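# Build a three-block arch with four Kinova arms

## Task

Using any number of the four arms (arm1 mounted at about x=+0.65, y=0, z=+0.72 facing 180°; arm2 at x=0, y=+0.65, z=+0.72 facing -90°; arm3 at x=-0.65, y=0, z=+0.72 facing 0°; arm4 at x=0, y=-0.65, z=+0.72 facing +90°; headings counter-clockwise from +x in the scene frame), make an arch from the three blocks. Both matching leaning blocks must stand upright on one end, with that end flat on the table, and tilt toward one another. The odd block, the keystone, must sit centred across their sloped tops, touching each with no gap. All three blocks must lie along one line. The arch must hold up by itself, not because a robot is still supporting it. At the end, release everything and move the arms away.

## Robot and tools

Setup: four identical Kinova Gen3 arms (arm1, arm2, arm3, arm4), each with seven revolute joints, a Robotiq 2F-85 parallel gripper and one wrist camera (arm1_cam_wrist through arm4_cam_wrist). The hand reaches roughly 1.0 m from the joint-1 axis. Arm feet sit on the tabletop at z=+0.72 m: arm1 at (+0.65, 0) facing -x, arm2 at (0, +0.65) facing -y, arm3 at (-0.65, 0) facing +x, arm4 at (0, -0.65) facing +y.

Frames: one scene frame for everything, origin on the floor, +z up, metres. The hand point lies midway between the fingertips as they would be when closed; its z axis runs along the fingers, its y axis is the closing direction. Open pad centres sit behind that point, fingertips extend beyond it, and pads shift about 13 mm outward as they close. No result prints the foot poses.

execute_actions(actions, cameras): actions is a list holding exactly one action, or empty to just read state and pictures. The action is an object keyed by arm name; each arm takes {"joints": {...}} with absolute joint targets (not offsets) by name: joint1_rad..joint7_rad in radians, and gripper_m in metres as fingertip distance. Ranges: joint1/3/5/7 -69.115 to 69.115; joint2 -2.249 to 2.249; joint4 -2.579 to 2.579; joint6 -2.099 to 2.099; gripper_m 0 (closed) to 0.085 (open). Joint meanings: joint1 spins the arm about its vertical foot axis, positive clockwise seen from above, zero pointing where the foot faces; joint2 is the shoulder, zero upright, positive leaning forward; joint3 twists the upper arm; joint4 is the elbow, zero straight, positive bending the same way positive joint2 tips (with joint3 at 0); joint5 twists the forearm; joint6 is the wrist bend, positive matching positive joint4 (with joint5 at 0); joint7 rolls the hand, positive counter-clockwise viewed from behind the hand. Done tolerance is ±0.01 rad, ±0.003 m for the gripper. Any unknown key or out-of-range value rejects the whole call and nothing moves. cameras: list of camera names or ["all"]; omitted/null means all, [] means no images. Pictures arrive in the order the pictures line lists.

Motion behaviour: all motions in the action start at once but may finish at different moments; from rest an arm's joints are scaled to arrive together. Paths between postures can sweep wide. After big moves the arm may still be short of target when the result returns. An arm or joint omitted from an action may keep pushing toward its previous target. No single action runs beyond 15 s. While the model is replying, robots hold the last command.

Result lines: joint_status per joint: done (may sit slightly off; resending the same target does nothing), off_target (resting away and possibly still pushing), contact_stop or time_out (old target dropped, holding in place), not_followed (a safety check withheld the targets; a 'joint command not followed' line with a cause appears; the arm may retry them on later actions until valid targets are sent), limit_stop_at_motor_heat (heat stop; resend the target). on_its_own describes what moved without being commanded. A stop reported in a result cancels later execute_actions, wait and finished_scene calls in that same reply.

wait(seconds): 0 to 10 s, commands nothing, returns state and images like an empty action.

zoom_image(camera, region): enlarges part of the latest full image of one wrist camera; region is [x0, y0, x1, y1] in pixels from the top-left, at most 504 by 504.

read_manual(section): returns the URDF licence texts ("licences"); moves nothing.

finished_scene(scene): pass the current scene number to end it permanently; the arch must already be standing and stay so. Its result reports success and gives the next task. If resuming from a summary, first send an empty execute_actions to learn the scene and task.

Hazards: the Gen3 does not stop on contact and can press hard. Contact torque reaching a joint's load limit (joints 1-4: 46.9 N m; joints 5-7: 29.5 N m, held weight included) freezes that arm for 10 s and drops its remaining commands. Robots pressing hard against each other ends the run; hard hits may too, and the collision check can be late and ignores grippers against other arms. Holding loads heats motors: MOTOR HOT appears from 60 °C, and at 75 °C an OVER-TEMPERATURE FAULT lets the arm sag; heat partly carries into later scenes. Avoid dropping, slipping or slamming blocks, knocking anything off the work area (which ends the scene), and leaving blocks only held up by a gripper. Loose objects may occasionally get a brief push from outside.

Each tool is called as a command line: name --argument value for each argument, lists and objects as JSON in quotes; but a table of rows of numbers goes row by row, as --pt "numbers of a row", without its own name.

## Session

execute_actions --actions '[]'

Scene clock: 0.00 s.
arm1.joint_positions: joint1_rad=-0.011 joint2_rad=-0.400 joint3_rad=-0.074 joint4_rad=+1.514 joint5_rad=-0.031 joint6_rad=+2.022 joint7_rad=+1.476 gripper_m=+0.085
arm1.joint_status: not commanded
arm1.hand: x=+0.5300 y=+0.0013 z=+1.2559 quat_wxyz=(-0.002, -1.000, -0.004, +0.000) (m; scene frame)
arm2.joint_positions: joint1_rad=-0.009 joint2_rad=-0.397 joint3_rad=-0.073 joint4_rad=+1.513 joint5_rad=-0.029 joint6_rad=+2.026 joint7_rad=+1.479 gripper_m=+0.085
arm2.joint_status: not commanded
arm2.hand: x=+0.0059 y=+0.5361 z=+1.2513 quat_wxyz=(+0.002, -0.700, -0.714, +0.007) (m; scene frame)
arm3.joint_positions: joint1_rad=-0.010 joint2_rad=-0.394 joint3_rad=-0.079 joint4_rad=+1.511 joint5_rad=-0.030 joint6_rad=+2.023 joint7_rad=+1.475 gripper_m=+0.085
arm3.joint_status: not commanded
arm3.hand: x=-0.5303 y=+0.0025 z=+1.2566 quat_wxyz=(+0.001, +0.016, -1.000, +0.000) (m; scene frame)
arm4.joint_positions: joint1_rad=-0.007 joint2_rad=-0.397 joint3_rad=-0.074 joint4_rad=+1.513 joint5_rad=-0.034 joint6_rad=+2.022 joint7_rad=+1.476 gripper_m=+0.085
arm4.joint_status: not commanded
arm4.hand: x=+0.0052 y=-0.5314 z=+1.3163 quat_wxyz=(+0.000, +0.691, -0.723, -0.002) (m; scene frame)
pictures: arm1_cam_wrist, arm2_cam_wrist, arm3_cam_wrist, arm4_cam_wrist
Images, in order (width x height): arm1_cam_wrist 504x504, arm2_cam_wrist 504x504, arm3_cam_wrist 504x504, arm4_cam_wrist 504x504.

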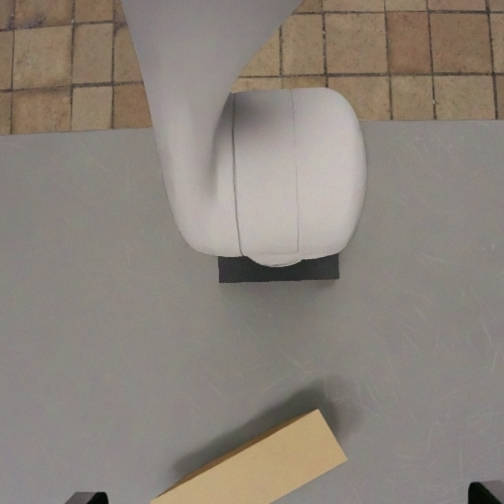

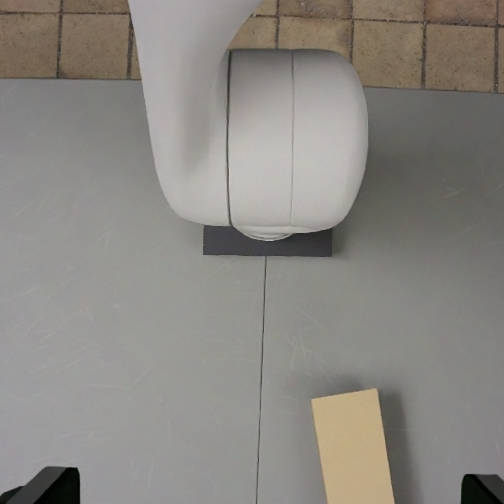

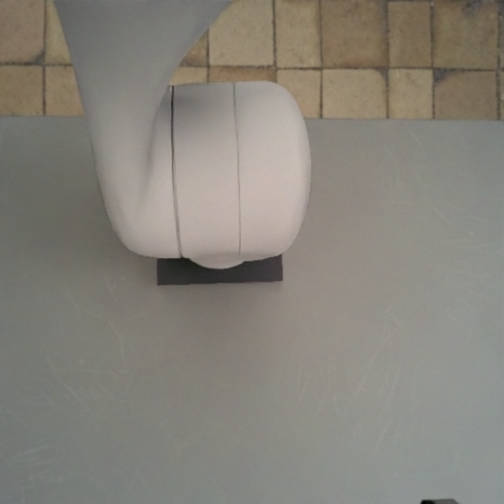

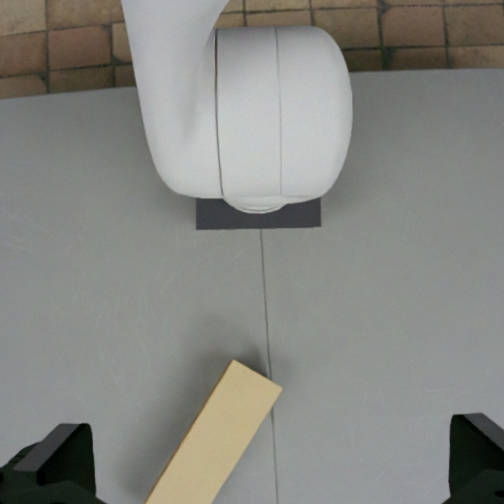

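execute_actions --actions '[{"arm1":{"joints":{"joint1_rad":0,"joint2_rad":0.1,"joint3_rad":0,"joint4_rad":1.1,"joint5_rad":0,"joint6_rad":1.94,"joint7_rad":1.571}},"arm2":{"joints":{"joint1_rad":0,"joint2_rad":0.1,"joint3_rad":0,"joint4_rad":1.1,"joint5_rad":0,"joint6_rad":1.94,"joint7_rad":1.571}},"arm3":{"joints":{"joint1_rad":-0.8,"joint2_rad":0,"joint3_rad":0,"joint4_rad":1.9,"joint5_rad":-1,"joint6_rad":0.6,"joint7_rad":1.571}},"arm4":{"joints":{"joint1_rad":0,"joint2_rad":0.1,"joint3_rad":0,"joint4_rad":1.1,"joint5_rad":0,"joint6_rad":1.94,"joint7_rad":1.571}}}]'

Scene clock: 2.67 s.
arm1.joint_positions: joint1_rad=+0.000 joint2_rad=+0.100 joint3_rad=+0.000 joint4_rad=+1.100 joint5_rad=+0.000 joint6_rad=+1.940 joint7_rad=+1.571 gripper_m=+0.085
arm1.joint_status: all done
arm1.hand: x=+0.3143 y=+0.0234 z=+1.2612 quat_wxyz=(-0.002, -1.000, -0.005, -0.001) (m; scene frame)
arm2.joint_positions: joint1_rad=+0.000 joint2_rad=+0.100 joint3_rad=+0.000 joint4_rad=+1.100 joint5_rad=+0.000 joint6_rad=+1.940 joint7_rad=+1.571 gripper_m=+0.085
arm2.joint_status: all done
arm2.hand: x=-0.0125 y=+0.3196 z=+1.2592 quat_wxyz=(+0.000, -0.699, -0.715, +0.006) (m; scene frame)
arm3.joint_positions: joint1_rad=-0.800 joint2_rad=+0.000 joint3_rad=+0.000 joint4_rad=+1.900 joint5_rad=-1.000 joint6_rad=+0.600 joint7_rad=+1.571 gripper_m=+0.085
arm3.joint_status: all done
arm3.hand: x=-0.3991 y=+0.4585 z=+1.1888 quat_wxyz=(-0.098, +0.071, -0.878, -0.462) (m; scene frame)
arm4.joint_positions: joint1_rad=+0.000 joint2_rad=+0.100 joint3_rad=+0.000 joint4_rad=+1.100 joint5_rad=+0.000 joint6_rad=+1.940 joint7_rad=+1.571 gripper_m=+0.085
arm4.joint_status: all done
arm4.hand: x=+0.0382 y=-0.3176 z=+1.3226 quat_wxyz=(+0.000, +0.693, -0.721, -0.001) (m; scene frame)
pictures: arm1_cam_wrist, arm2_cam_wrist, arm3_cam_wrist, arm4_cam_wrist
Images, in order (width x height): arm1_cam_wrist 504x504, arm2_cam_wrist 504x504, arm3_cam_wrist 504x504, arm4_cam_wrist 504x504.

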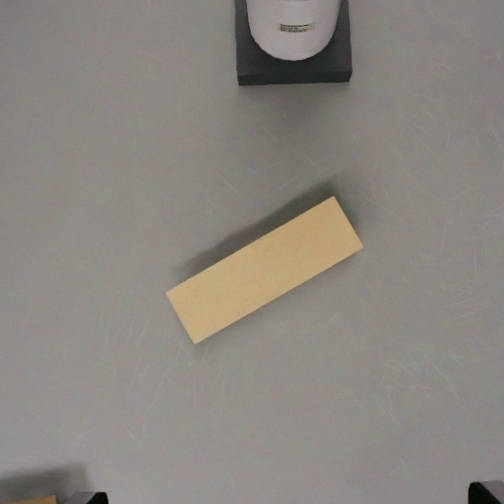

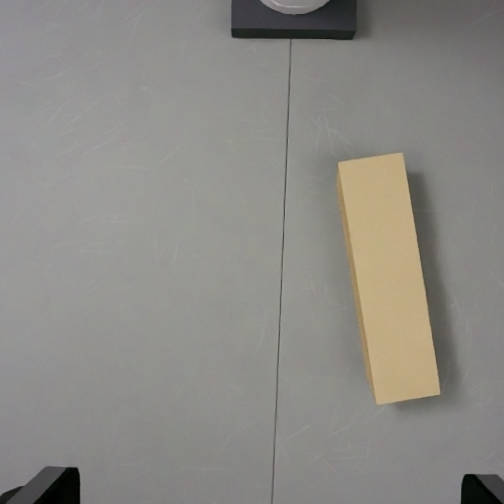

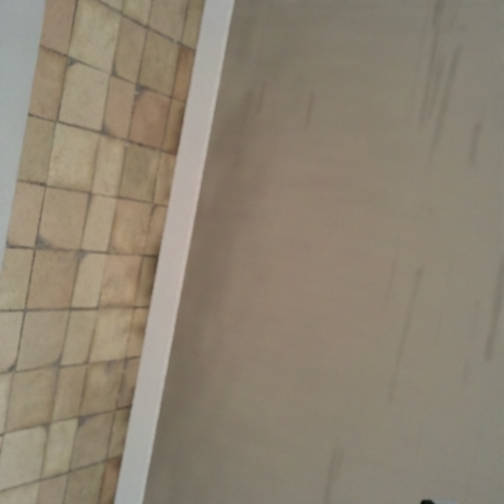

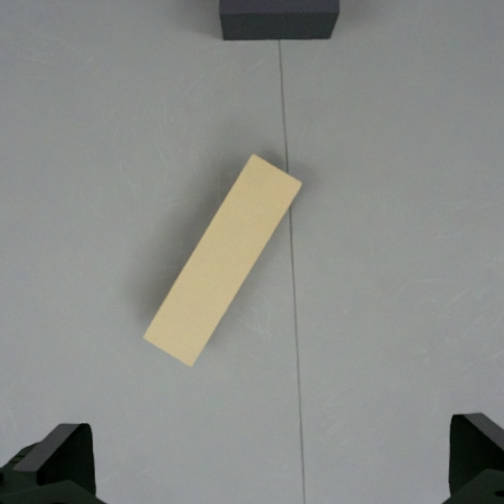

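execute_actions --actions '[{"arm1":{"joints":{"joint1_rad":0.046,"joint2_rad":0.396,"joint4_rad":2.423,"joint6_rad":0.323,"joint7_rad":0.545}},"arm2":{"joints":{"joint1_rad":-0.379,"joint2_rad":0.434,"joint4_rad":2.285,"joint6_rad":0.423,"joint7_rad":1.361}},"arm3":{"joints":{"joint1_rad":-1.57,"joint5_rad":-2,"joint2_rad":0.65,"joint4_rad":2.49,"joint6_rad":-1.38}},"arm4":{"joints":{"joint1_rad":0.138,"joint2_rad":0.639,"joint4_rad":2.2975,"joint6_rad":0.205,"joint7_rad":1.157}}}]'

Scene clock: 6.13 s.
arm1.joint_positions: joint1_rad=+0.046 joint2_rad=+0.396 joint3_rad=+0.000 joint4_rad=+2.423 joint5_rad=+0.000 joint6_rad=+0.323 joint7_rad=+0.545 gripper_m=+0.085
arm1.joint_status: all done
arm1.hand: x=+0.3910 y=+0.0344 z=+0.8190 quat_wxyz=(-0.001, -0.862, +0.506, -0.003) (m; scene frame)
arm2.joint_positions: joint1_rad=-0.379 joint2_rad=+0.434 joint3_rad=+0.000 joint4_rad=+2.285 joint5_rad=+0.000 joint6_rad=+0.423 joint7_rad=+1.361 gripper_m=+0.085
arm2.joint_status: all done
arm2.hand: x=+0.0972 y=+0.3613 z=+0.8203 quat_wxyz=(+0.002, -0.636, -0.771, +0.006) (m; scene frame)
arm3.joint_positions: joint1_rad=-1.570 joint2_rad=+0.650 joint3_rad=+0.000 joint4_rad=+2.490 joint5_rad=-2.000 joint6_rad=-1.380 joint7_rad=+1.571 gripper_m=+0.085
arm3.joint_status: all done
arm3.hand: x=-0.3535 y=+0.1364 z=+1.0032 quat_wxyz=(-0.623, -0.154, -0.757, +0.124) (m; scene frame)
arm4.joint_positions: joint1_rad=+0.138 joint2_rad=+0.639 joint3_rad=+0.000 joint4_rad=+2.297 joint5_rad=+0.000 joint6_rad=+0.205 joint7_rad=+1.157 gripper_m=+0.085
arm4.joint_status: all done
arm4.hand: x=+0.0800 y=-0.3463 z=+0.8200 quat_wxyz=(+0.000, +0.471, -0.882, +0.000) (m; scene frame)
pictures: arm1_cam_wrist, arm2_cam_wrist, arm3_cam_wrist, arm4_cam_wrist
Images, in order (width x height): arm1_cam_wrist 504x504, arm2_cam_wrist 504x504, arm3_cam_wrist 504x504, arm4_cam_wrist 504x504.

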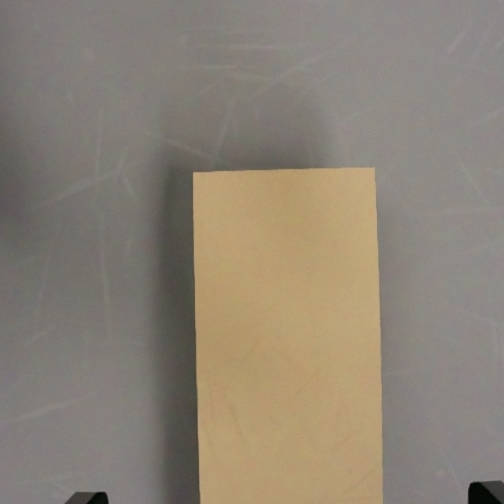

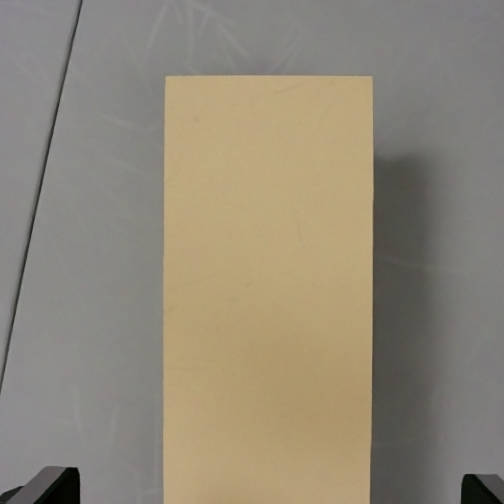

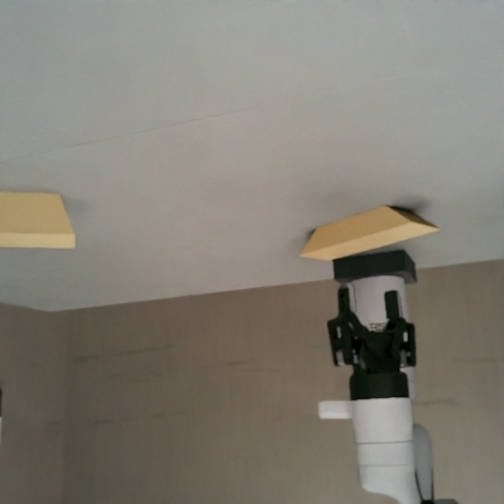

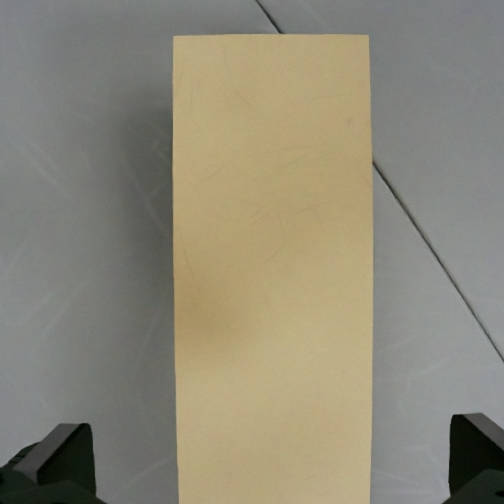

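execute_actions --actions '[{"arm1":{"joints":{"joint2_rad":0.649,"joint4_rad":2.468,"joint6_rad":0.025}},"arm2":{"joints":{"joint2_rad":0.655,"joint4_rad":2.328,"joint6_rad":0.159}},"arm4":{"joints":{"joint2_rad":0.865,"joint4_rad":2.2935,"joint6_rad":-0.017}}}]' --cameras '[]'

execute_actions --actions '[{"arm1":{"joints":{"gripper_m":0.04}},"arm2":{"joints":{"gripper_m":0.04}},"arm4":{"joints":{"gripper_m":0.04}}}]' --cameras '["arm1_cam_wrist"]'

execute_actions --actions '[{"arm1":{"joints":{"joint2_rad":0.3,"joint4_rad":2.38,"joint6_rad":0.46}},"arm2":{"joints":{"joint2_rad":0.25,"joint4_rad":2.3,"joint6_rad":0.4}},"arm4":{"joints":{"joint2_rad":0.42,"joint4_rad":2.3,"joint6_rad":0.25}}}]' --cameras '[]'

execute_actions --actions '[{"arm1":{"joints":{"joint1_rad":-0.043,"joint7_rad":-0.013,"joint2_rad":-0.1,"joint4_rad":1.8,"joint6_rad":1.44}},"arm2":{"joints":{"joint1_rad":-0.015,"joint2_rad":0.6,"joint4_rad":2.55,"joint6_rad":-1.23,"joint7_rad":1.571}},"arm4":{"joints":{"joint1_rad":-0.072,"joint2_rad":0.8,"joint4_rad":2.55,"joint6_rad":-1.43,"joint7_rad":1.571}}}]' --cameras '["arm3_cam_wrist"]'

execute_actions --actions '[{"arm2":{"joints":{"joint2_rad":1.1275,"joint4_rad":2.439,"joint6_rad":-1.6515}},"arm4":{"joints":{"joint2_rad":1.3464,"joint4_rad":2.3897,"joint6_rad":-1.823}},"arm1":{"joints":{"joint2_rad":0.924,"joint4_rad":0.622,"joint6_rad":1.594}}}]' --cameras '["arm3_cam_wrist"]'

execute_actions --actions '[{"arm1":{"joints":{"joint2_rad":0.9285,"joint4_rad":0.7424,"joint6_rad":1.468}}}]' --cameras '["arm3_cam_wrist","arm1_cam_wrist"]'

zoom_image --camera "arm3_cam_wrist" --region '[90,260,410,440]'

zoom_image --camera "arm3_cam_wrist" --region '[10,100,150,200]'

zoom_image --camera "arm3_cam_wrist" --region '[330,20,470,120]'

Scene clock: 9.00 s.
arm1.joint_positions: joint1_rad=+0.046 joint2_rad=+0.649 joint3_rad=+0.000 joint4_rad=+2.468 joint5_rad=+0.000 joint6_rad=+0.025 joint7_rad=+0.545 gripper_m=+0.085
arm1.joint_status: all done
arm1.hand: x=+0.3911 y=+0.0342 z=+0.7499 quat_wxyz=(-0.001, -0.862, +0.506, -0.003) (m; scene frame)
arm2.joint_positions: joint1_rad=-0.379 joint2_rad=+0.655 joint3_rad=+0.000 joint4_rad=+2.328 joint5_rad=+0.000 joint6_rad=+0.159 joint7_rad=+1.361 gripper_m=+0.085
arm2.joint_status: all done
arm2.hand: x=+0.0965 y=+0.3607 z=+0.7486 quat_wxyz=(+0.002, -0.636, -0.771, +0.006) (m; scene frame)
arm3.joint_positions: joint1_rad=-1.570 joint2_rad=+0.650 joint3_rad=+0.000 joint4_rad=+2.490 joint5_rad=-2.000 joint6_rad=-1.380 joint7_rad=+1.571 gripper_m=+0.085
arm3.joint_status: not commanded
arm3.hand: x=-0.3535 y=+0.1364 z=+1.0032 quat_wxyz=(-0.623, -0.154, -0.757, +0.124) (m; scene frame)
arm4.joint_positions: joint1_rad=+0.138 joint2_rad=+0.865 joint3_rad=+0.000 joint4_rad=+2.294 joint5_rad=+0.000 joint6_rad=-0.017 joint7_rad=+1.157 gripper_m=+0.085
arm4.joint_status: all done
arm4.hand: x=+0.0799 y=-0.3463 z=+0.7486 quat_wxyz=(+0.000, +0.471, -0.882, +0.000) (m; scene frame)
pictures: none
No camera images: the call's "cameras" was empty. Leave "cameras" out to get every camera's image.

Scene clock: 9.83 s.
arm1.joint_positions: joint1_rad=+0.046 joint2_rad=+0.646 joint3_rad=+0.000 joint4_rad=+2.469 joint5_rad=+0.000 joint6_rad=+0.026 joint7_rad=+0.545 gripper_m=+0.057
arm1.joint_status: gripper_m off_target (ended at +0.057, target +0.040)
arm1.hand: x=+0.3910 y=+0.0342 z=+0.7506 quat_wxyz=(-0.001, -0.862, +0.506, -0.002) (m; scene frame)
arm2.joint_positions: joint1_rad=-0.379 joint2_rad=+0.653 joint3_rad=+0.000 joint4_rad=+2.328 joint5_rad=+0.000 joint6_rad=+0.160 joint7_rad=+1.361 gripper_m=+0.058
arm2.joint_status: gripper_m off_target (ended at +0.058, target +0.040)
arm2.hand: x=+0.0965 y=+0.3607 z=+0.7491 quat_wxyz=(+0.001, -0.636, -0.771, +0.006) (m; scene frame)
arm3.joint_positions: joint1_rad=-1.570 joint2_rad=+0.650 joint3_rad=+0.000 joint4_rad=+2.490 joint5_rad=-2.000 joint6_rad=-1.380 joint7_rad=+1.571 gripper_m=+0.085
arm3.joint_status: not commanded
arm3.hand: x=-0.3535 y=+0.1364 z=+1.0032 quat_wxyz=(-0.623, -0.154, -0.757, +0.124) (m; scene frame)
arm4.joint_positions: joint1_rad=+0.138 joint2_rad=+0.863 joint3_rad=+0.000 joint4_rad=+2.294 joint5_rad=+0.000 joint6_rad=-0.017 joint7_rad=+1.157 gripper_m=+0.058
arm4.joint_status: gripper_m off_target (ended at +0.058, target +0.040)
arm4.hand: x=+0.0798 y=-0.3461 z=+0.7492 quat_wxyz=(+0.000, +0.471, -0.882, +0.000) (m; scene frame)
pictures: arm1_cam_wrist
Images, in order (width x height): arm1_cam_wrist 504x504.

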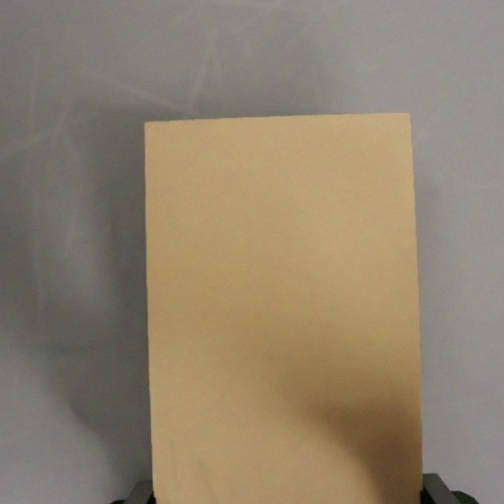

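Scene clock: 11.63 s.
arm1.joint_positions: joint1_rad=+0.046 joint2_rad=+0.301 joint3_rad=+0.000 joint4_rad=+2.380 joint5_rad=+0.000 joint6_rad=+0.460 joint7_rad=+0.545 gripper_m=+0.057
arm1.joint_status: all done
arm1.hand: x=+0.3882 y=+0.0347 z=+0.8492 quat_wxyz=(-0.001, -0.862, +0.506, -0.002) (m; scene frame)
arm2.joint_positions: joint1_rad=-0.379 joint2_rad=+0.252 joint3_rad=+0.000 joint4_rad=+2.301 joint5_rad=+0.000 joint6_rad=+0.401 joint7_rad=+1.361 gripper_m=+0.058
arm2.joint_status: all done
arm2.hand: x=+0.1101 y=+0.3326 z=+0.8767 quat_wxyz=(-0.082, -0.633, -0.768, +0.049) (m; scene frame)
arm3.joint_positions: joint1_rad=-1.570 joint2_rad=+0.650 joint3_rad=+0.000 joint4_rad=+2.490 joint5_rad=-2.000 joint6_rad=-1.380 joint7_rad=+1.571 gripper_m=+0.085
arm3.joint_status: not commanded
arm3.hand: x=-0.3535 y=+0.1364 z=+1.0032 quat_wxyz=(-0.623, -0.154, -0.757, +0.124) (m; scene frame)
arm4.joint_positions: joint1_rad=+0.138 joint2_rad=+0.422 joint3_rad=+0.000 joint4_rad=+2.301 joint5_rad=+0.000 joint6_rad=+0.250 joint7_rad=+1.157 gripper_m=+0.058
arm4.joint_status: all done
arm4.hand: x=+0.0866 y=-0.3097 z=+0.8910 quat_wxyz=(-0.052, +0.469, -0.879, -0.066) (m; scene frame)
pictures: none
No camera images: the call's "cameras" was empty. Leave "cameras" out to get every camera's image.

Scene clock: 13.80 s.
arm1.joint_positions: joint1_rad=-0.043 joint2_rad=-0.099 joint3_rad=+0.000 joint4_rad=+1.801 joint5_rad=+0.000 joint6_rad=+1.440 joint7_rad=-0.013 gripper_m=+0.057
arm1.joint_status: all done
arm1.hand: x=+0.3797 y=+0.0118 z=+1.1067 quat_wxyz=(+0.000, -0.721, +0.693, -0.003) (m; scene frame)
arm2.joint_positions: joint1_rad=-0.015 joint2_rad=+0.603 joint3_rad=+0.000 joint4_rad=+2.552 joint5_rad=+0.000 joint6_rad=-1.227 joint7_rad=+1.571 gripper_m=+0.058
arm2.joint_status: all done
arm2.hand: x=-0.0032 y=+0.1267 z=+0.9627 quat_wxyz=(-0.410, -0.566, -0.592, +0.401) (m; scene frame)
arm3.joint_positions: joint1_rad=-1.570 joint2_rad=+0.650 joint3_rad=+0.000 joint4_rad=+2.490 joint5_rad=-2.000 joint6_rad=-1.380 joint7_rad=+1.571 gripper_m=+0.085
arm3.joint_status: not commanded
arm3.hand: x=-0.3535 y=+0.1364 z=+1.0032 quat_wxyz=(-0.623, -0.154, -0.757, +0.124) (m; scene frame)
arm4.joint_positions: joint1_rad=-0.072 joint2_rad=+0.803 joint3_rad=+0.000 joint4_rad=+2.551 joint5_rad=+0.000 joint6_rad=-1.427 joint7_rad=+1.571 gripper_m=+0.058
arm4.joint_status: all done
arm4.hand: x=+0.0076 y=-0.1233 z=+0.9778 quat_wxyz=(-0.397, +0.590, -0.571, -0.410) (m; scene frame)
pictures: arm3_cam_wrist
Images, in order (width x height): arm3_cam_wrist 504x504.

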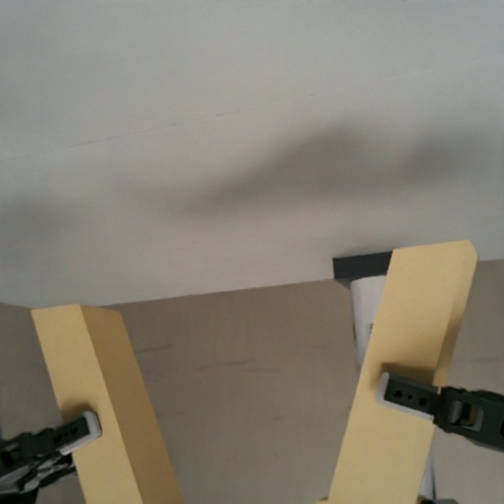

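Scene clock: 16.40 s.
arm1.joint_positions: joint1_rad=-0.043 joint2_rad=+0.925 joint3_rad=+0.000 joint4_rad=+0.623 joint5_rad=+0.000 joint6_rad=+1.594 joint7_rad=-0.013 gripper_m=+0.057
arm1.joint_status: all done
arm1.hand: x=+0.0005 y=-0.0089 z=+0.9877 quat_wxyz=(+0.000, -0.721, +0.693, -0.003) (m; scene frame)
arm2.joint_positions: joint1_rad=-0.015 joint2_rad=+1.131 joint3_rad=+0.000 joint4_rad=+2.440 joint5_rad=+0.000 joint6_rad=-1.649 joint7_rad=+1.571 gripper_m=+0.058
arm2.joint_status: all done
arm2.hand: x=-0.0039 y=+0.1098 z=+0.8257 quat_wxyz=(-0.412, -0.565, -0.591, +0.402) (m; scene frame)
arm3.joint_positions: joint1_rad=-1.570 joint2_rad=+0.650 joint3_rad=+0.000 joint4_rad=+2.490 joint5_rad=-2.000 joint6_rad=-1.380 joint7_rad=+1.571 gripper_m=+0.085
arm3.joint_status: not commanded
arm3.hand: x=-0.3535 y=+0.1364 z=+1.0032 quat_wxyz=(-0.623, -0.154, -0.757, +0.124) (m; scene frame)
arm4.joint_positions: joint1_rad=-0.072 joint2_rad=+1.349 joint3_rad=+0.000 joint4_rad=+2.390 joint5_rad=+0.000 joint6_rad=-1.820 joint7_rad=+1.571 gripper_m=+0.058
arm4.joint_status: all done
arm4.hand: x=+0.0076 y=-0.1254 z=+0.8276 quat_wxyz=(-0.399, +0.589, -0.570, -0.412) (m; scene frame)
pictures: arm3_cam_wrist
Images, in order (width x height): arm3_cam_wrist 504x504.

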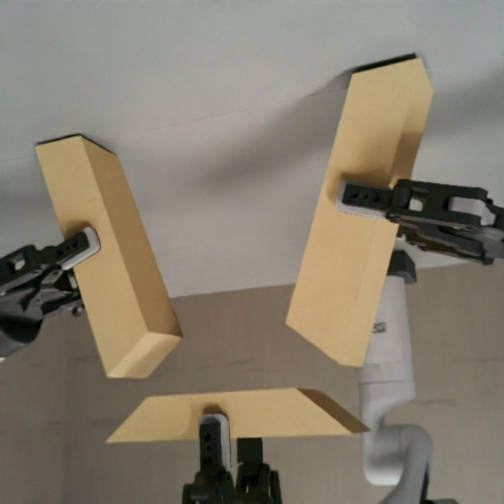

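Scene clock: 17.50 s.
arm1.joint_positions: joint1_rad=-0.043 joint2_rad=+0.930 joint3_rad=+0.000 joint4_rad=+0.743 joint5_rad=+0.000 joint6_rad=+1.468 joint7_rad=-0.013 gripper_m=+0.057
arm1.joint_status: all done
arm1.hand: x=+0.0007 y=-0.0090 z=+0.9469 quat_wxyz=(+0.000, -0.721, +0.693, -0.003) (m; scene frame)
arm2.joint_positions: joint1_rad=-0.015 joint2_rad=+1.131 joint3_rad=+0.000 joint4_rad=+2.440 joint5_rad=+0.000 joint6_rad=-1.649 joint7_rad=+1.571 gripper_m=+0.058
arm2.joint_status: not commanded
arm2.hand: x=-0.0039 y=+0.1098 z=+0.8257 quat_wxyz=(-0.412, -0.565, -0.591, +0.402) (m; scene frame)
arm3.joint_positions: joint1_rad=-1.570 joint2_rad=+0.650 joint3_rad=+0.000 joint4_rad=+2.490 joint5_rad=-2.000 joint6_rad=-1.380 joint7_rad=+1.571 gripper_m=+0.085
arm3.joint_status: not commanded
arm3.hand: x=-0.3535 y=+0.1364 z=+1.0032 quat_wxyz=(-0.623, -0.154, -0.757, +0.124) (m; scene frame)
arm4.joint_positions: joint1_rad=-0.072 joint2_rad=+1.349 joint3_rad=+0.000 joint4_rad=+2.390 joint5_rad=+0.000 joint6_rad=-1.820 joint7_rad=+1.571 gripper_m=+0.058
arm4.joint_status: not commanded
arm4.hand: x=+0.0076 y=-0.1254 z=+0.8276 quat_wxyz=(-0.399, +0.589, -0.570, -0.412) (m; scene frame)
pictures: arm1_cam_wrist, arm3_cam_wrist
Images, in order (width x height): arm1_cam_wrist 504x504, arm3_cam_wrist 504x504.

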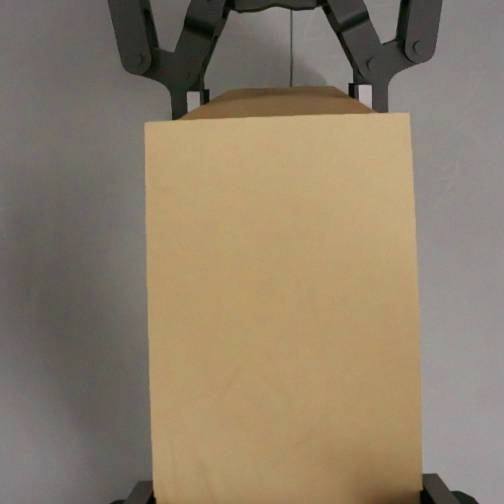

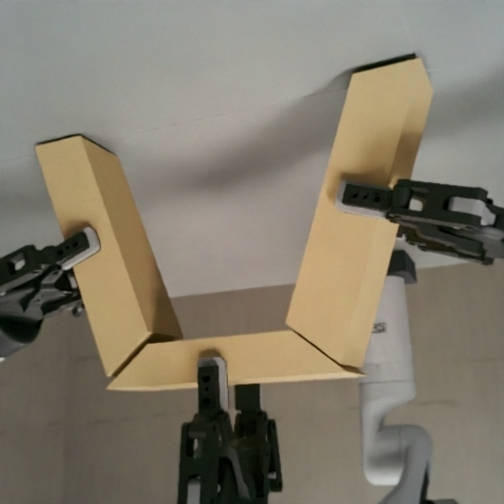

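Region (90, 260, 410, 440) of arm3_cam_wrist's 504x504 image, scaled by 1.575; it fills the top 284 rows of this view, and the rest is white.

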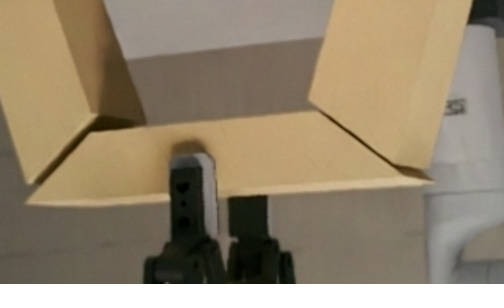

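Region (10, 100, 150, 200) of arm3_cam_wrist's 504x504 image, scaled by 3.600; it fills the top 360 rows of this view, and the rest is white.

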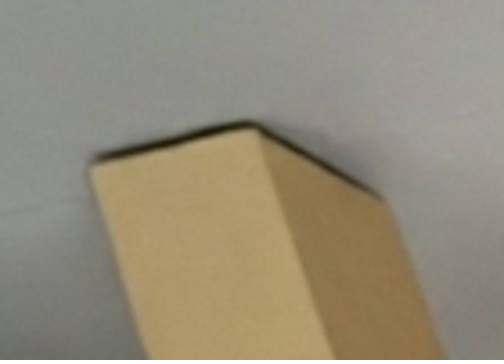

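Region (330, 20, 470, 120) of arm3_cam_wrist's 504x504 image, scaled by 3.600; it fills the top 360 rows of this view, and the rest is white.

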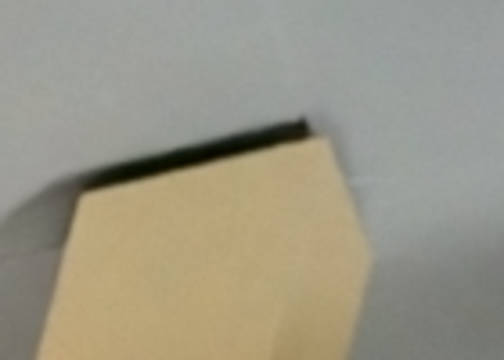

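execute_actions --actions '[{"arm2":{"joints":{"joint2_rad":1.1635,"joint4_rad":2.437,"joint6_rad":-1.6955}},"arm4":{"joints":{"joint2_rad":1.3537,"joint4_rad":2.3852,"joint6_rad":-1.826}},"arm1":{"joints":{"joint2_rad":0.9315,"joint4_rad":0.762,"joint6_rad":1.4455}}}]' --cameras '["arm3_cam_wrist"]'

zoom_image --camera "arm3_cam_wrist" --region '[260,290,400,390]'

zoom_image --camera "arm3_cam_wrist" --region '[80,300,220,400]'

zoom_image --camera "arm3_cam_wrist" --region '[10,100,150,200]'

zoom_image --camera "arm3_cam_wrist" --region '[330,20,470,120]'

Scene clock: 18.93 s.
arm1.joint_positions: joint1_rad=-0.043 joint2_rad=+0.933 joint3_rad=+0.000 joint4_rad=+0.763 joint5_rad=+0.000 joint6_rad=+1.445 joint7_rad=-0.013 gripper_m=+0.057
arm1.joint_status: all done
arm1.hand: x=+0.0009 y=-0.0091 z=+0.9388 quat_wxyz=(+0.000, -0.721, +0.693, -0.003) (m; scene frame)
arm2.joint_positions: joint1_rad=-0.015 joint2_rad=+1.167 joint3_rad=+0.000 joint4_rad=+2.438 joint5_rad=+0.000 joint6_rad=-1.693 joint7_rad=+1.571 gripper_m=+0.058
arm2.joint_status: all done
arm2.hand: x=-0.0041 y=+0.1121 z=+0.8195 quat_wxyz=(-0.415, -0.563, -0.589, +0.405) (m; scene frame)
arm3.joint_positions: joint1_rad=-1.570 joint2_rad=+0.650 joint3_rad=+0.000 joint4_rad=+2.490 joint5_rad=-2.000 joint6_rad=-1.380 joint7_rad=+1.571 gripper_m=+0.085
arm3.joint_status: not commanded
arm3.hand: x=-0.3535 y=+0.1364 z=+1.0032 quat_wxyz=(-0.623, -0.154, -0.757, +0.124) (m; scene frame)
arm4.joint_positions: joint1_rad=-0.072 joint2_rad=+1.357 joint3_rad=+0.000 joint4_rad=+2.386 joint5_rad=+0.000 joint6_rad=-1.823 joint7_rad=+1.571 gripper_m=+0.058
arm4.joint_status: all done
arm4.hand: x=+0.0076 y=-0.1255 z=+0.8251 quat_wxyz=(-0.399, +0.589, -0.570, -0.412) (m; scene frame)
pictures: arm3_cam_wrist
Images, in order (width x height): arm3_cam_wrist 504x504.

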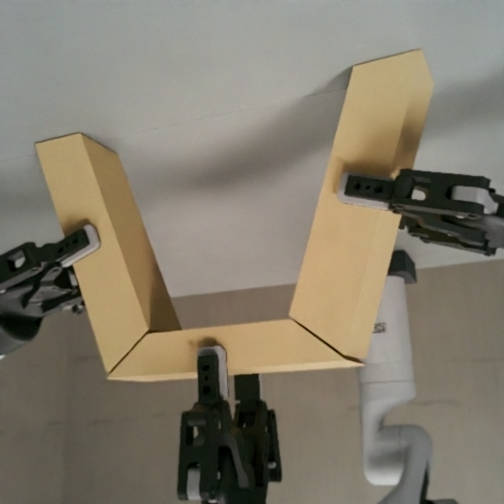

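Region (260, 290, 400, 390) of arm3_cam_wrist's 504x504 image, scaled by 3.600; it fills the top 360 rows of this view, and the rest is white.

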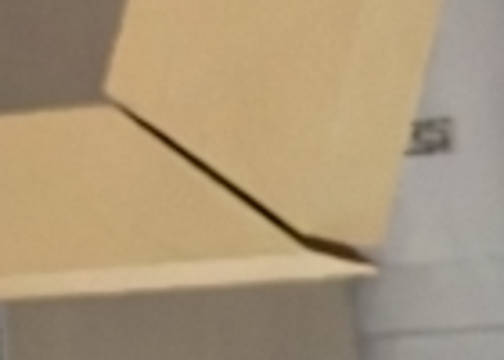

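Region (80, 300, 220, 400) of arm3_cam_wrist's 504x504 image, scaled by 3.600; it fills the top 360 rows of this view, and the rest is white.

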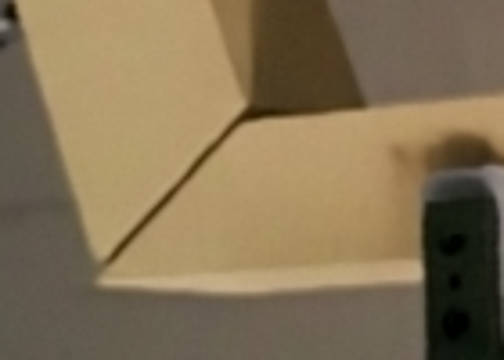

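Region (10, 100, 150, 200) of arm3_cam_wrist's 504x504 image, scaled by 3.600; it fills the top 360 rows of this view, and the rest is white.

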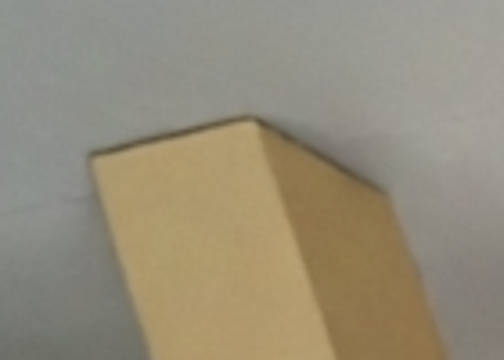

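Region (330, 20, 470, 120) of arm3_cam_wrist's 504x504 image, scaled by 3.600; it fills the top 360 rows of this view, and the rest is white.

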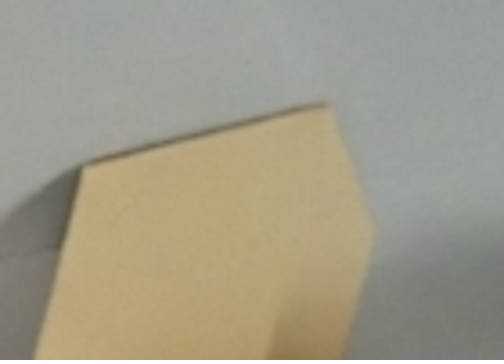

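execute_actions --actions '[{"arm2":{"joints":{"joint2_rad":1.1685,"joint4_rad":2.4355,"joint6_rad":-1.699}},"arm4":{"joints":{"joint2_rad":1.358,"joint4_rad":2.3825,"joint6_rad":-1.8275}},"arm1":{"joints":{"joint2_rad":0.933,"joint4_rad":0.772,"joint6_rad":1.434}}}]' --cameras '[]'

execute_actions --actions '[{"arm1":{"joints":{"gripper_m":0.085}}}]' --cameras '[]'

execute_actions --actions '[{"arm1":{"joints":{"joint2_rad":0.93,"joint4_rad":0.5,"joint6_rad":1.71}},"arm2":{"joints":{"gripper_m":0.085}},"arm4":{"joints":{"gripper_m":0.085}}}]' --cameras '["arm3_cam_wrist","arm1_cam_wrist"]'

zoom_image --camera "arm3_cam_wrist" --region '[260,290,400,390]'

zoom_image --camera "arm3_cam_wrist" --region '[80,300,220,400]'

Scene clock: 20.03 s.
arm1.joint_positions: joint1_rad=-0.043 joint2_rad=+0.933 joint3_rad=+0.000 joint4_rad=+0.772 joint5_rad=+0.000 joint6_rad=+1.434 joint7_rad=-0.013 gripper_m=+0.057
arm1.joint_status: all done
arm1.hand: x=+0.0007 y=-0.0095 z=+0.9356 quat_wxyz=(-0.001, -0.721, +0.693, -0.002) (m; scene frame)
arm2.joint_positions: joint1_rad=-0.015 joint2_rad=+1.170 joint3_rad=+0.000 joint4_rad=+2.437 joint5_rad=+0.000 joint6_rad=-1.697 joint7_rad=+1.571 gripper_m=+0.058
arm2.joint_status: all done
arm2.hand: x=-0.0041 y=+0.1119 z=+0.8190 quat_wxyz=(-0.415, -0.563, -0.588, +0.406) (m; scene frame)
arm3.joint_positions: joint1_rad=-1.570 joint2_rad=+0.650 joint3_rad=+0.000 joint4_rad=+2.490 joint5_rad=-2.000 joint6_rad=-1.380 joint7_rad=+1.571 gripper_m=+0.085
arm3.joint_status: not commanded
arm3.hand: x=-0.3535 y=+0.1364 z=+1.0032 quat_wxyz=(-0.623, -0.154, -0.757, +0.124) (m; scene frame)
arm4.joint_positions: joint1_rad=-0.072 joint2_rad=+1.361 joint3_rad=+0.000 joint4_rad=+2.383 joint5_rad=+0.000 joint6_rad=-1.825 joint7_rad=+1.571 gripper_m=+0.058
arm4.joint_status: all done
arm4.hand: x=+0.0076 y=-0.1255 z=+0.8237 quat_wxyz=(-0.399, +0.589, -0.570, -0.412) (m; scene frame)
pictures: none
No camera images: the call's "cameras" was empty. Leave "cameras" out to get every camera's image.

Scene clock: 21.00 s.
arm1.joint_positions: joint1_rad=-0.043 joint2_rad=+0.933 joint3_rad=+0.000 joint4_rad=+0.772 joint5_rad=+0.000 joint6_rad=+1.434 joint7_rad=-0.013 gripper_m=+0.085
arm1.joint_status: all done
arm1.hand: x=+0.0005 y=-0.0091 z=+0.9360 quat_wxyz=(-0.001, -0.721, +0.693, -0.002) (m; scene frame)
arm2.joint_positions: joint1_rad=-0.015 joint2_rad=+1.170 joint3_rad=+0.000 joint4_rad=+2.437 joint5_rad=+0.000 joint6_rad=-1.697 joint7_rad=+1.571 gripper_m=+0.058
arm2.joint_status: not commanded
arm2.hand: x=-0.0041 y=+0.1119 z=+0.8191 quat_wxyz=(-0.415, -0.563, -0.588, +0.406) (m; scene frame)
arm3.joint_positions: joint1_rad=-1.570 joint2_rad=+0.650 joint3_rad=+0.000 joint4_rad=+2.490 joint5_rad=-2.000 joint6_rad=-1.380 joint7_rad=+1.571 gripper_m=+0.085
arm3.joint_status: not commanded
arm3.hand: x=-0.3535 y=+0.1364 z=+1.0032 quat_wxyz=(-0.623, -0.154, -0.757, +0.124) (m; scene frame)
arm4.joint_positions: joint1_rad=-0.072 joint2_rad=+1.361 joint3_rad=+0.000 joint4_rad=+2.383 joint5_rad=+0.000 joint6_rad=-1.825 joint7_rad=+1.571 gripper_m=+0.058
arm4.joint_status: not commanded
arm4.hand: x=+0.0076 y=-0.1255 z=+0.8237 quat_wxyz=(-0.399, +0.589, -0.570, -0.412) (m; scene frame)
pictures: none
No camera images: the call's "cameras" was empty. Leave "cameras" out to get every camera's image.

Scene clock: 22.43 s.
arm1.joint_positions: joint1_rad=-0.043 joint2_rad=+0.930 joint3_rad=+0.000 joint4_rad=+0.500 joint5_rad=+0.000 joint6_rad=+1.710 joint7_rad=-0.013 gripper_m=+0.085
arm1.joint_status: all done
arm1.hand: x=+0.0015 y=-0.0087 z=+1.0232 quat_wxyz=(-0.001, -0.721, +0.693, -0.002) (m; scene frame)
arm2.joint_positions: joint1_rad=-0.015 joint2_rad=+1.168 joint3_rad=+0.000 joint4_rad=+2.435 joint5_rad=+0.000 joint6_rad=-1.699 joint7_rad=+1.571 gripper_m=+0.085
arm2.joint_status: all done
arm2.hand: x=-0.0041 y=+0.1109 z=+0.8206 quat_wxyz=(-0.417, -0.562, -0.587, +0.407) (m; scene frame)
arm3.joint_positions: joint1_rad=-1.570 joint2_rad=+0.650 joint3_rad=+0.000 joint4_rad=+2.490 joint5_rad=-2.000 joint6_rad=-1.380 joint7_rad=+1.571 gripper_m=+0.085
arm3.joint_status: not commanded
arm3.hand: x=-0.3535 y=+0.1364 z=+1.0032 quat_wxyz=(-0.623, -0.154, -0.757, +0.124) (m; scene frame)
arm4.joint_positions: joint1_rad=-0.072 joint2_rad=+1.358 joint3_rad=+0.000 joint4_rad=+2.382 joint5_rad=+0.000 joint6_rad=-1.828 joint7_rad=+1.571 gripper_m=+0.085
arm4.joint_status: all done
arm4.hand: x=+0.0075 y=-0.1242 z=+0.8260 quat_wxyz=(-0.401, +0.587, -0.568, -0.414) (m; scene frame)
pictures: arm1_cam_wrist, arm3_cam_wrist
Images, in order (width x height): arm1_cam_wrist 504x504, arm3_cam_wrist 504x504.

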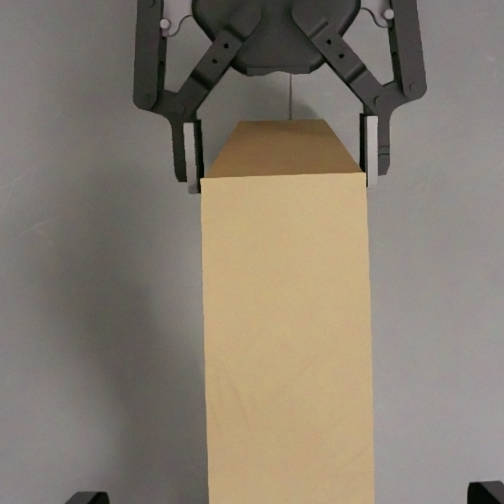

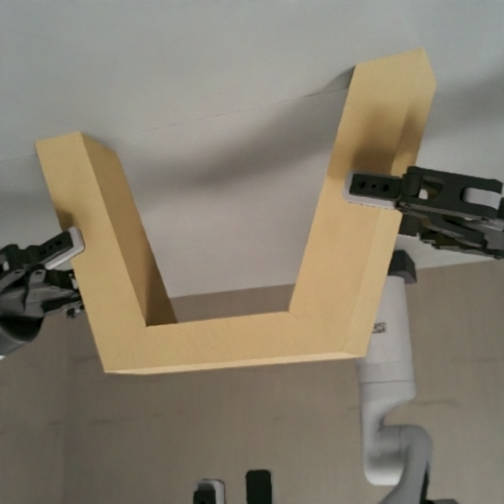

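Region (260, 290, 400, 390) of arm3_cam_wrist's 504x504 image, scaled by 3.600; it fills the top 360 rows of this view, and the rest is white.

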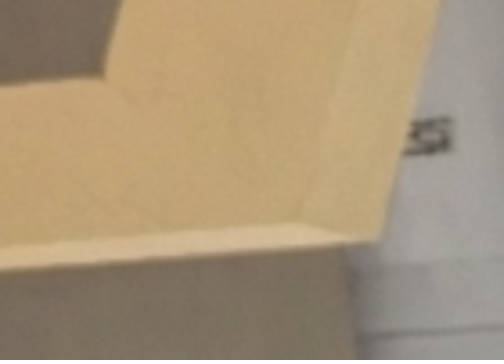

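Region (80, 300, 220, 400) of arm3_cam_wrist's 504x504 image, scaled by 3.600; it fills the top 360 rows of this view, and the rest is white.

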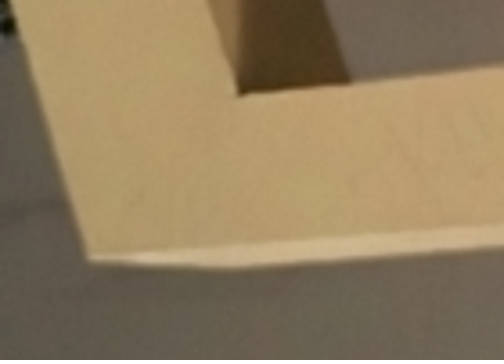

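execute_actions --actions '[{"arm2":{"joints":{"joint2_rad":0.3,"joint4_rad":2.57,"joint6_rad":-0.5}},"arm4":{"joints":{"joint2_rad":0.5,"joint4_rad":2.57,"joint6_rad":-0.7}},"arm1":{"joints":{"joint2_rad":0.4,"joint4_rad":0.9,"joint6_rad":1.84}}}]' --cameras '["arm3_cam_wrist"]'

Scene clock: 25.00 s.
arm1.joint_positions: joint1_rad=-0.043 joint2_rad=+0.400 joint3_rad=+0.000 joint4_rad=+0.900 joint5_rad=+0.000 joint6_rad=+1.840 joint7_rad=-0.013 gripper_m=+0.085
arm1.joint_status: all done
arm1.hand: x=+0.1823 y=+0.0017 z=+1.1999 quat_wxyz=(-0.001, -0.721, +0.693, -0.002) (m; scene frame)
arm2.joint_positions: joint1_rad=-0.015 joint2_rad=+0.300 joint3_rad=+0.000 joint4_rad=+2.570 joint5_rad=+0.000 joint6_rad=-0.500 joint7_rad=+1.571 gripper_m=+0.085
arm2.joint_status: all done
arm2.hand: x=-0.0075 y=+0.2268 z=+0.9145 quat_wxyz=(-0.270, -0.641, -0.668, +0.267) (m; scene frame)
arm3.joint_positions: joint1_rad=-1.570 joint2_rad=+0.650 joint3_rad=+0.000 joint4_rad=+2.490 joint5_rad=-2.000 joint6_rad=-1.380 joint7_rad=+1.571 gripper_m=+0.085
arm3.joint_status: not commanded
arm3.hand: x=-0.3535 y=+0.1364 z=+1.0032 quat_wxyz=(-0.623, -0.154, -0.757, +0.124) (m; scene frame)
arm4.joint_positions: joint1_rad=-0.072 joint2_rad=+0.500 joint3_rad=+0.000 joint4_rad=+2.570 joint5_rad=+0.000 joint6_rad=-0.700 joint7_rad=+1.571 gripper_m=+0.085
arm4.joint_status: all done
arm4.hand: x=+0.0104 y=-0.2101 z=+0.9338 quat_wxyz=(-0.261, +0.666, -0.644, -0.270) (m; scene frame)
pictures: arm3_cam_wrist
Images, in order (width x height): arm3_cam_wrist 504x504.

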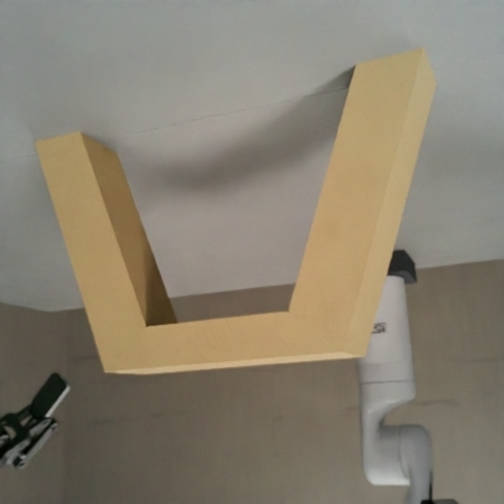

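finished_scene --scene 2

The scene is finished: the task was done.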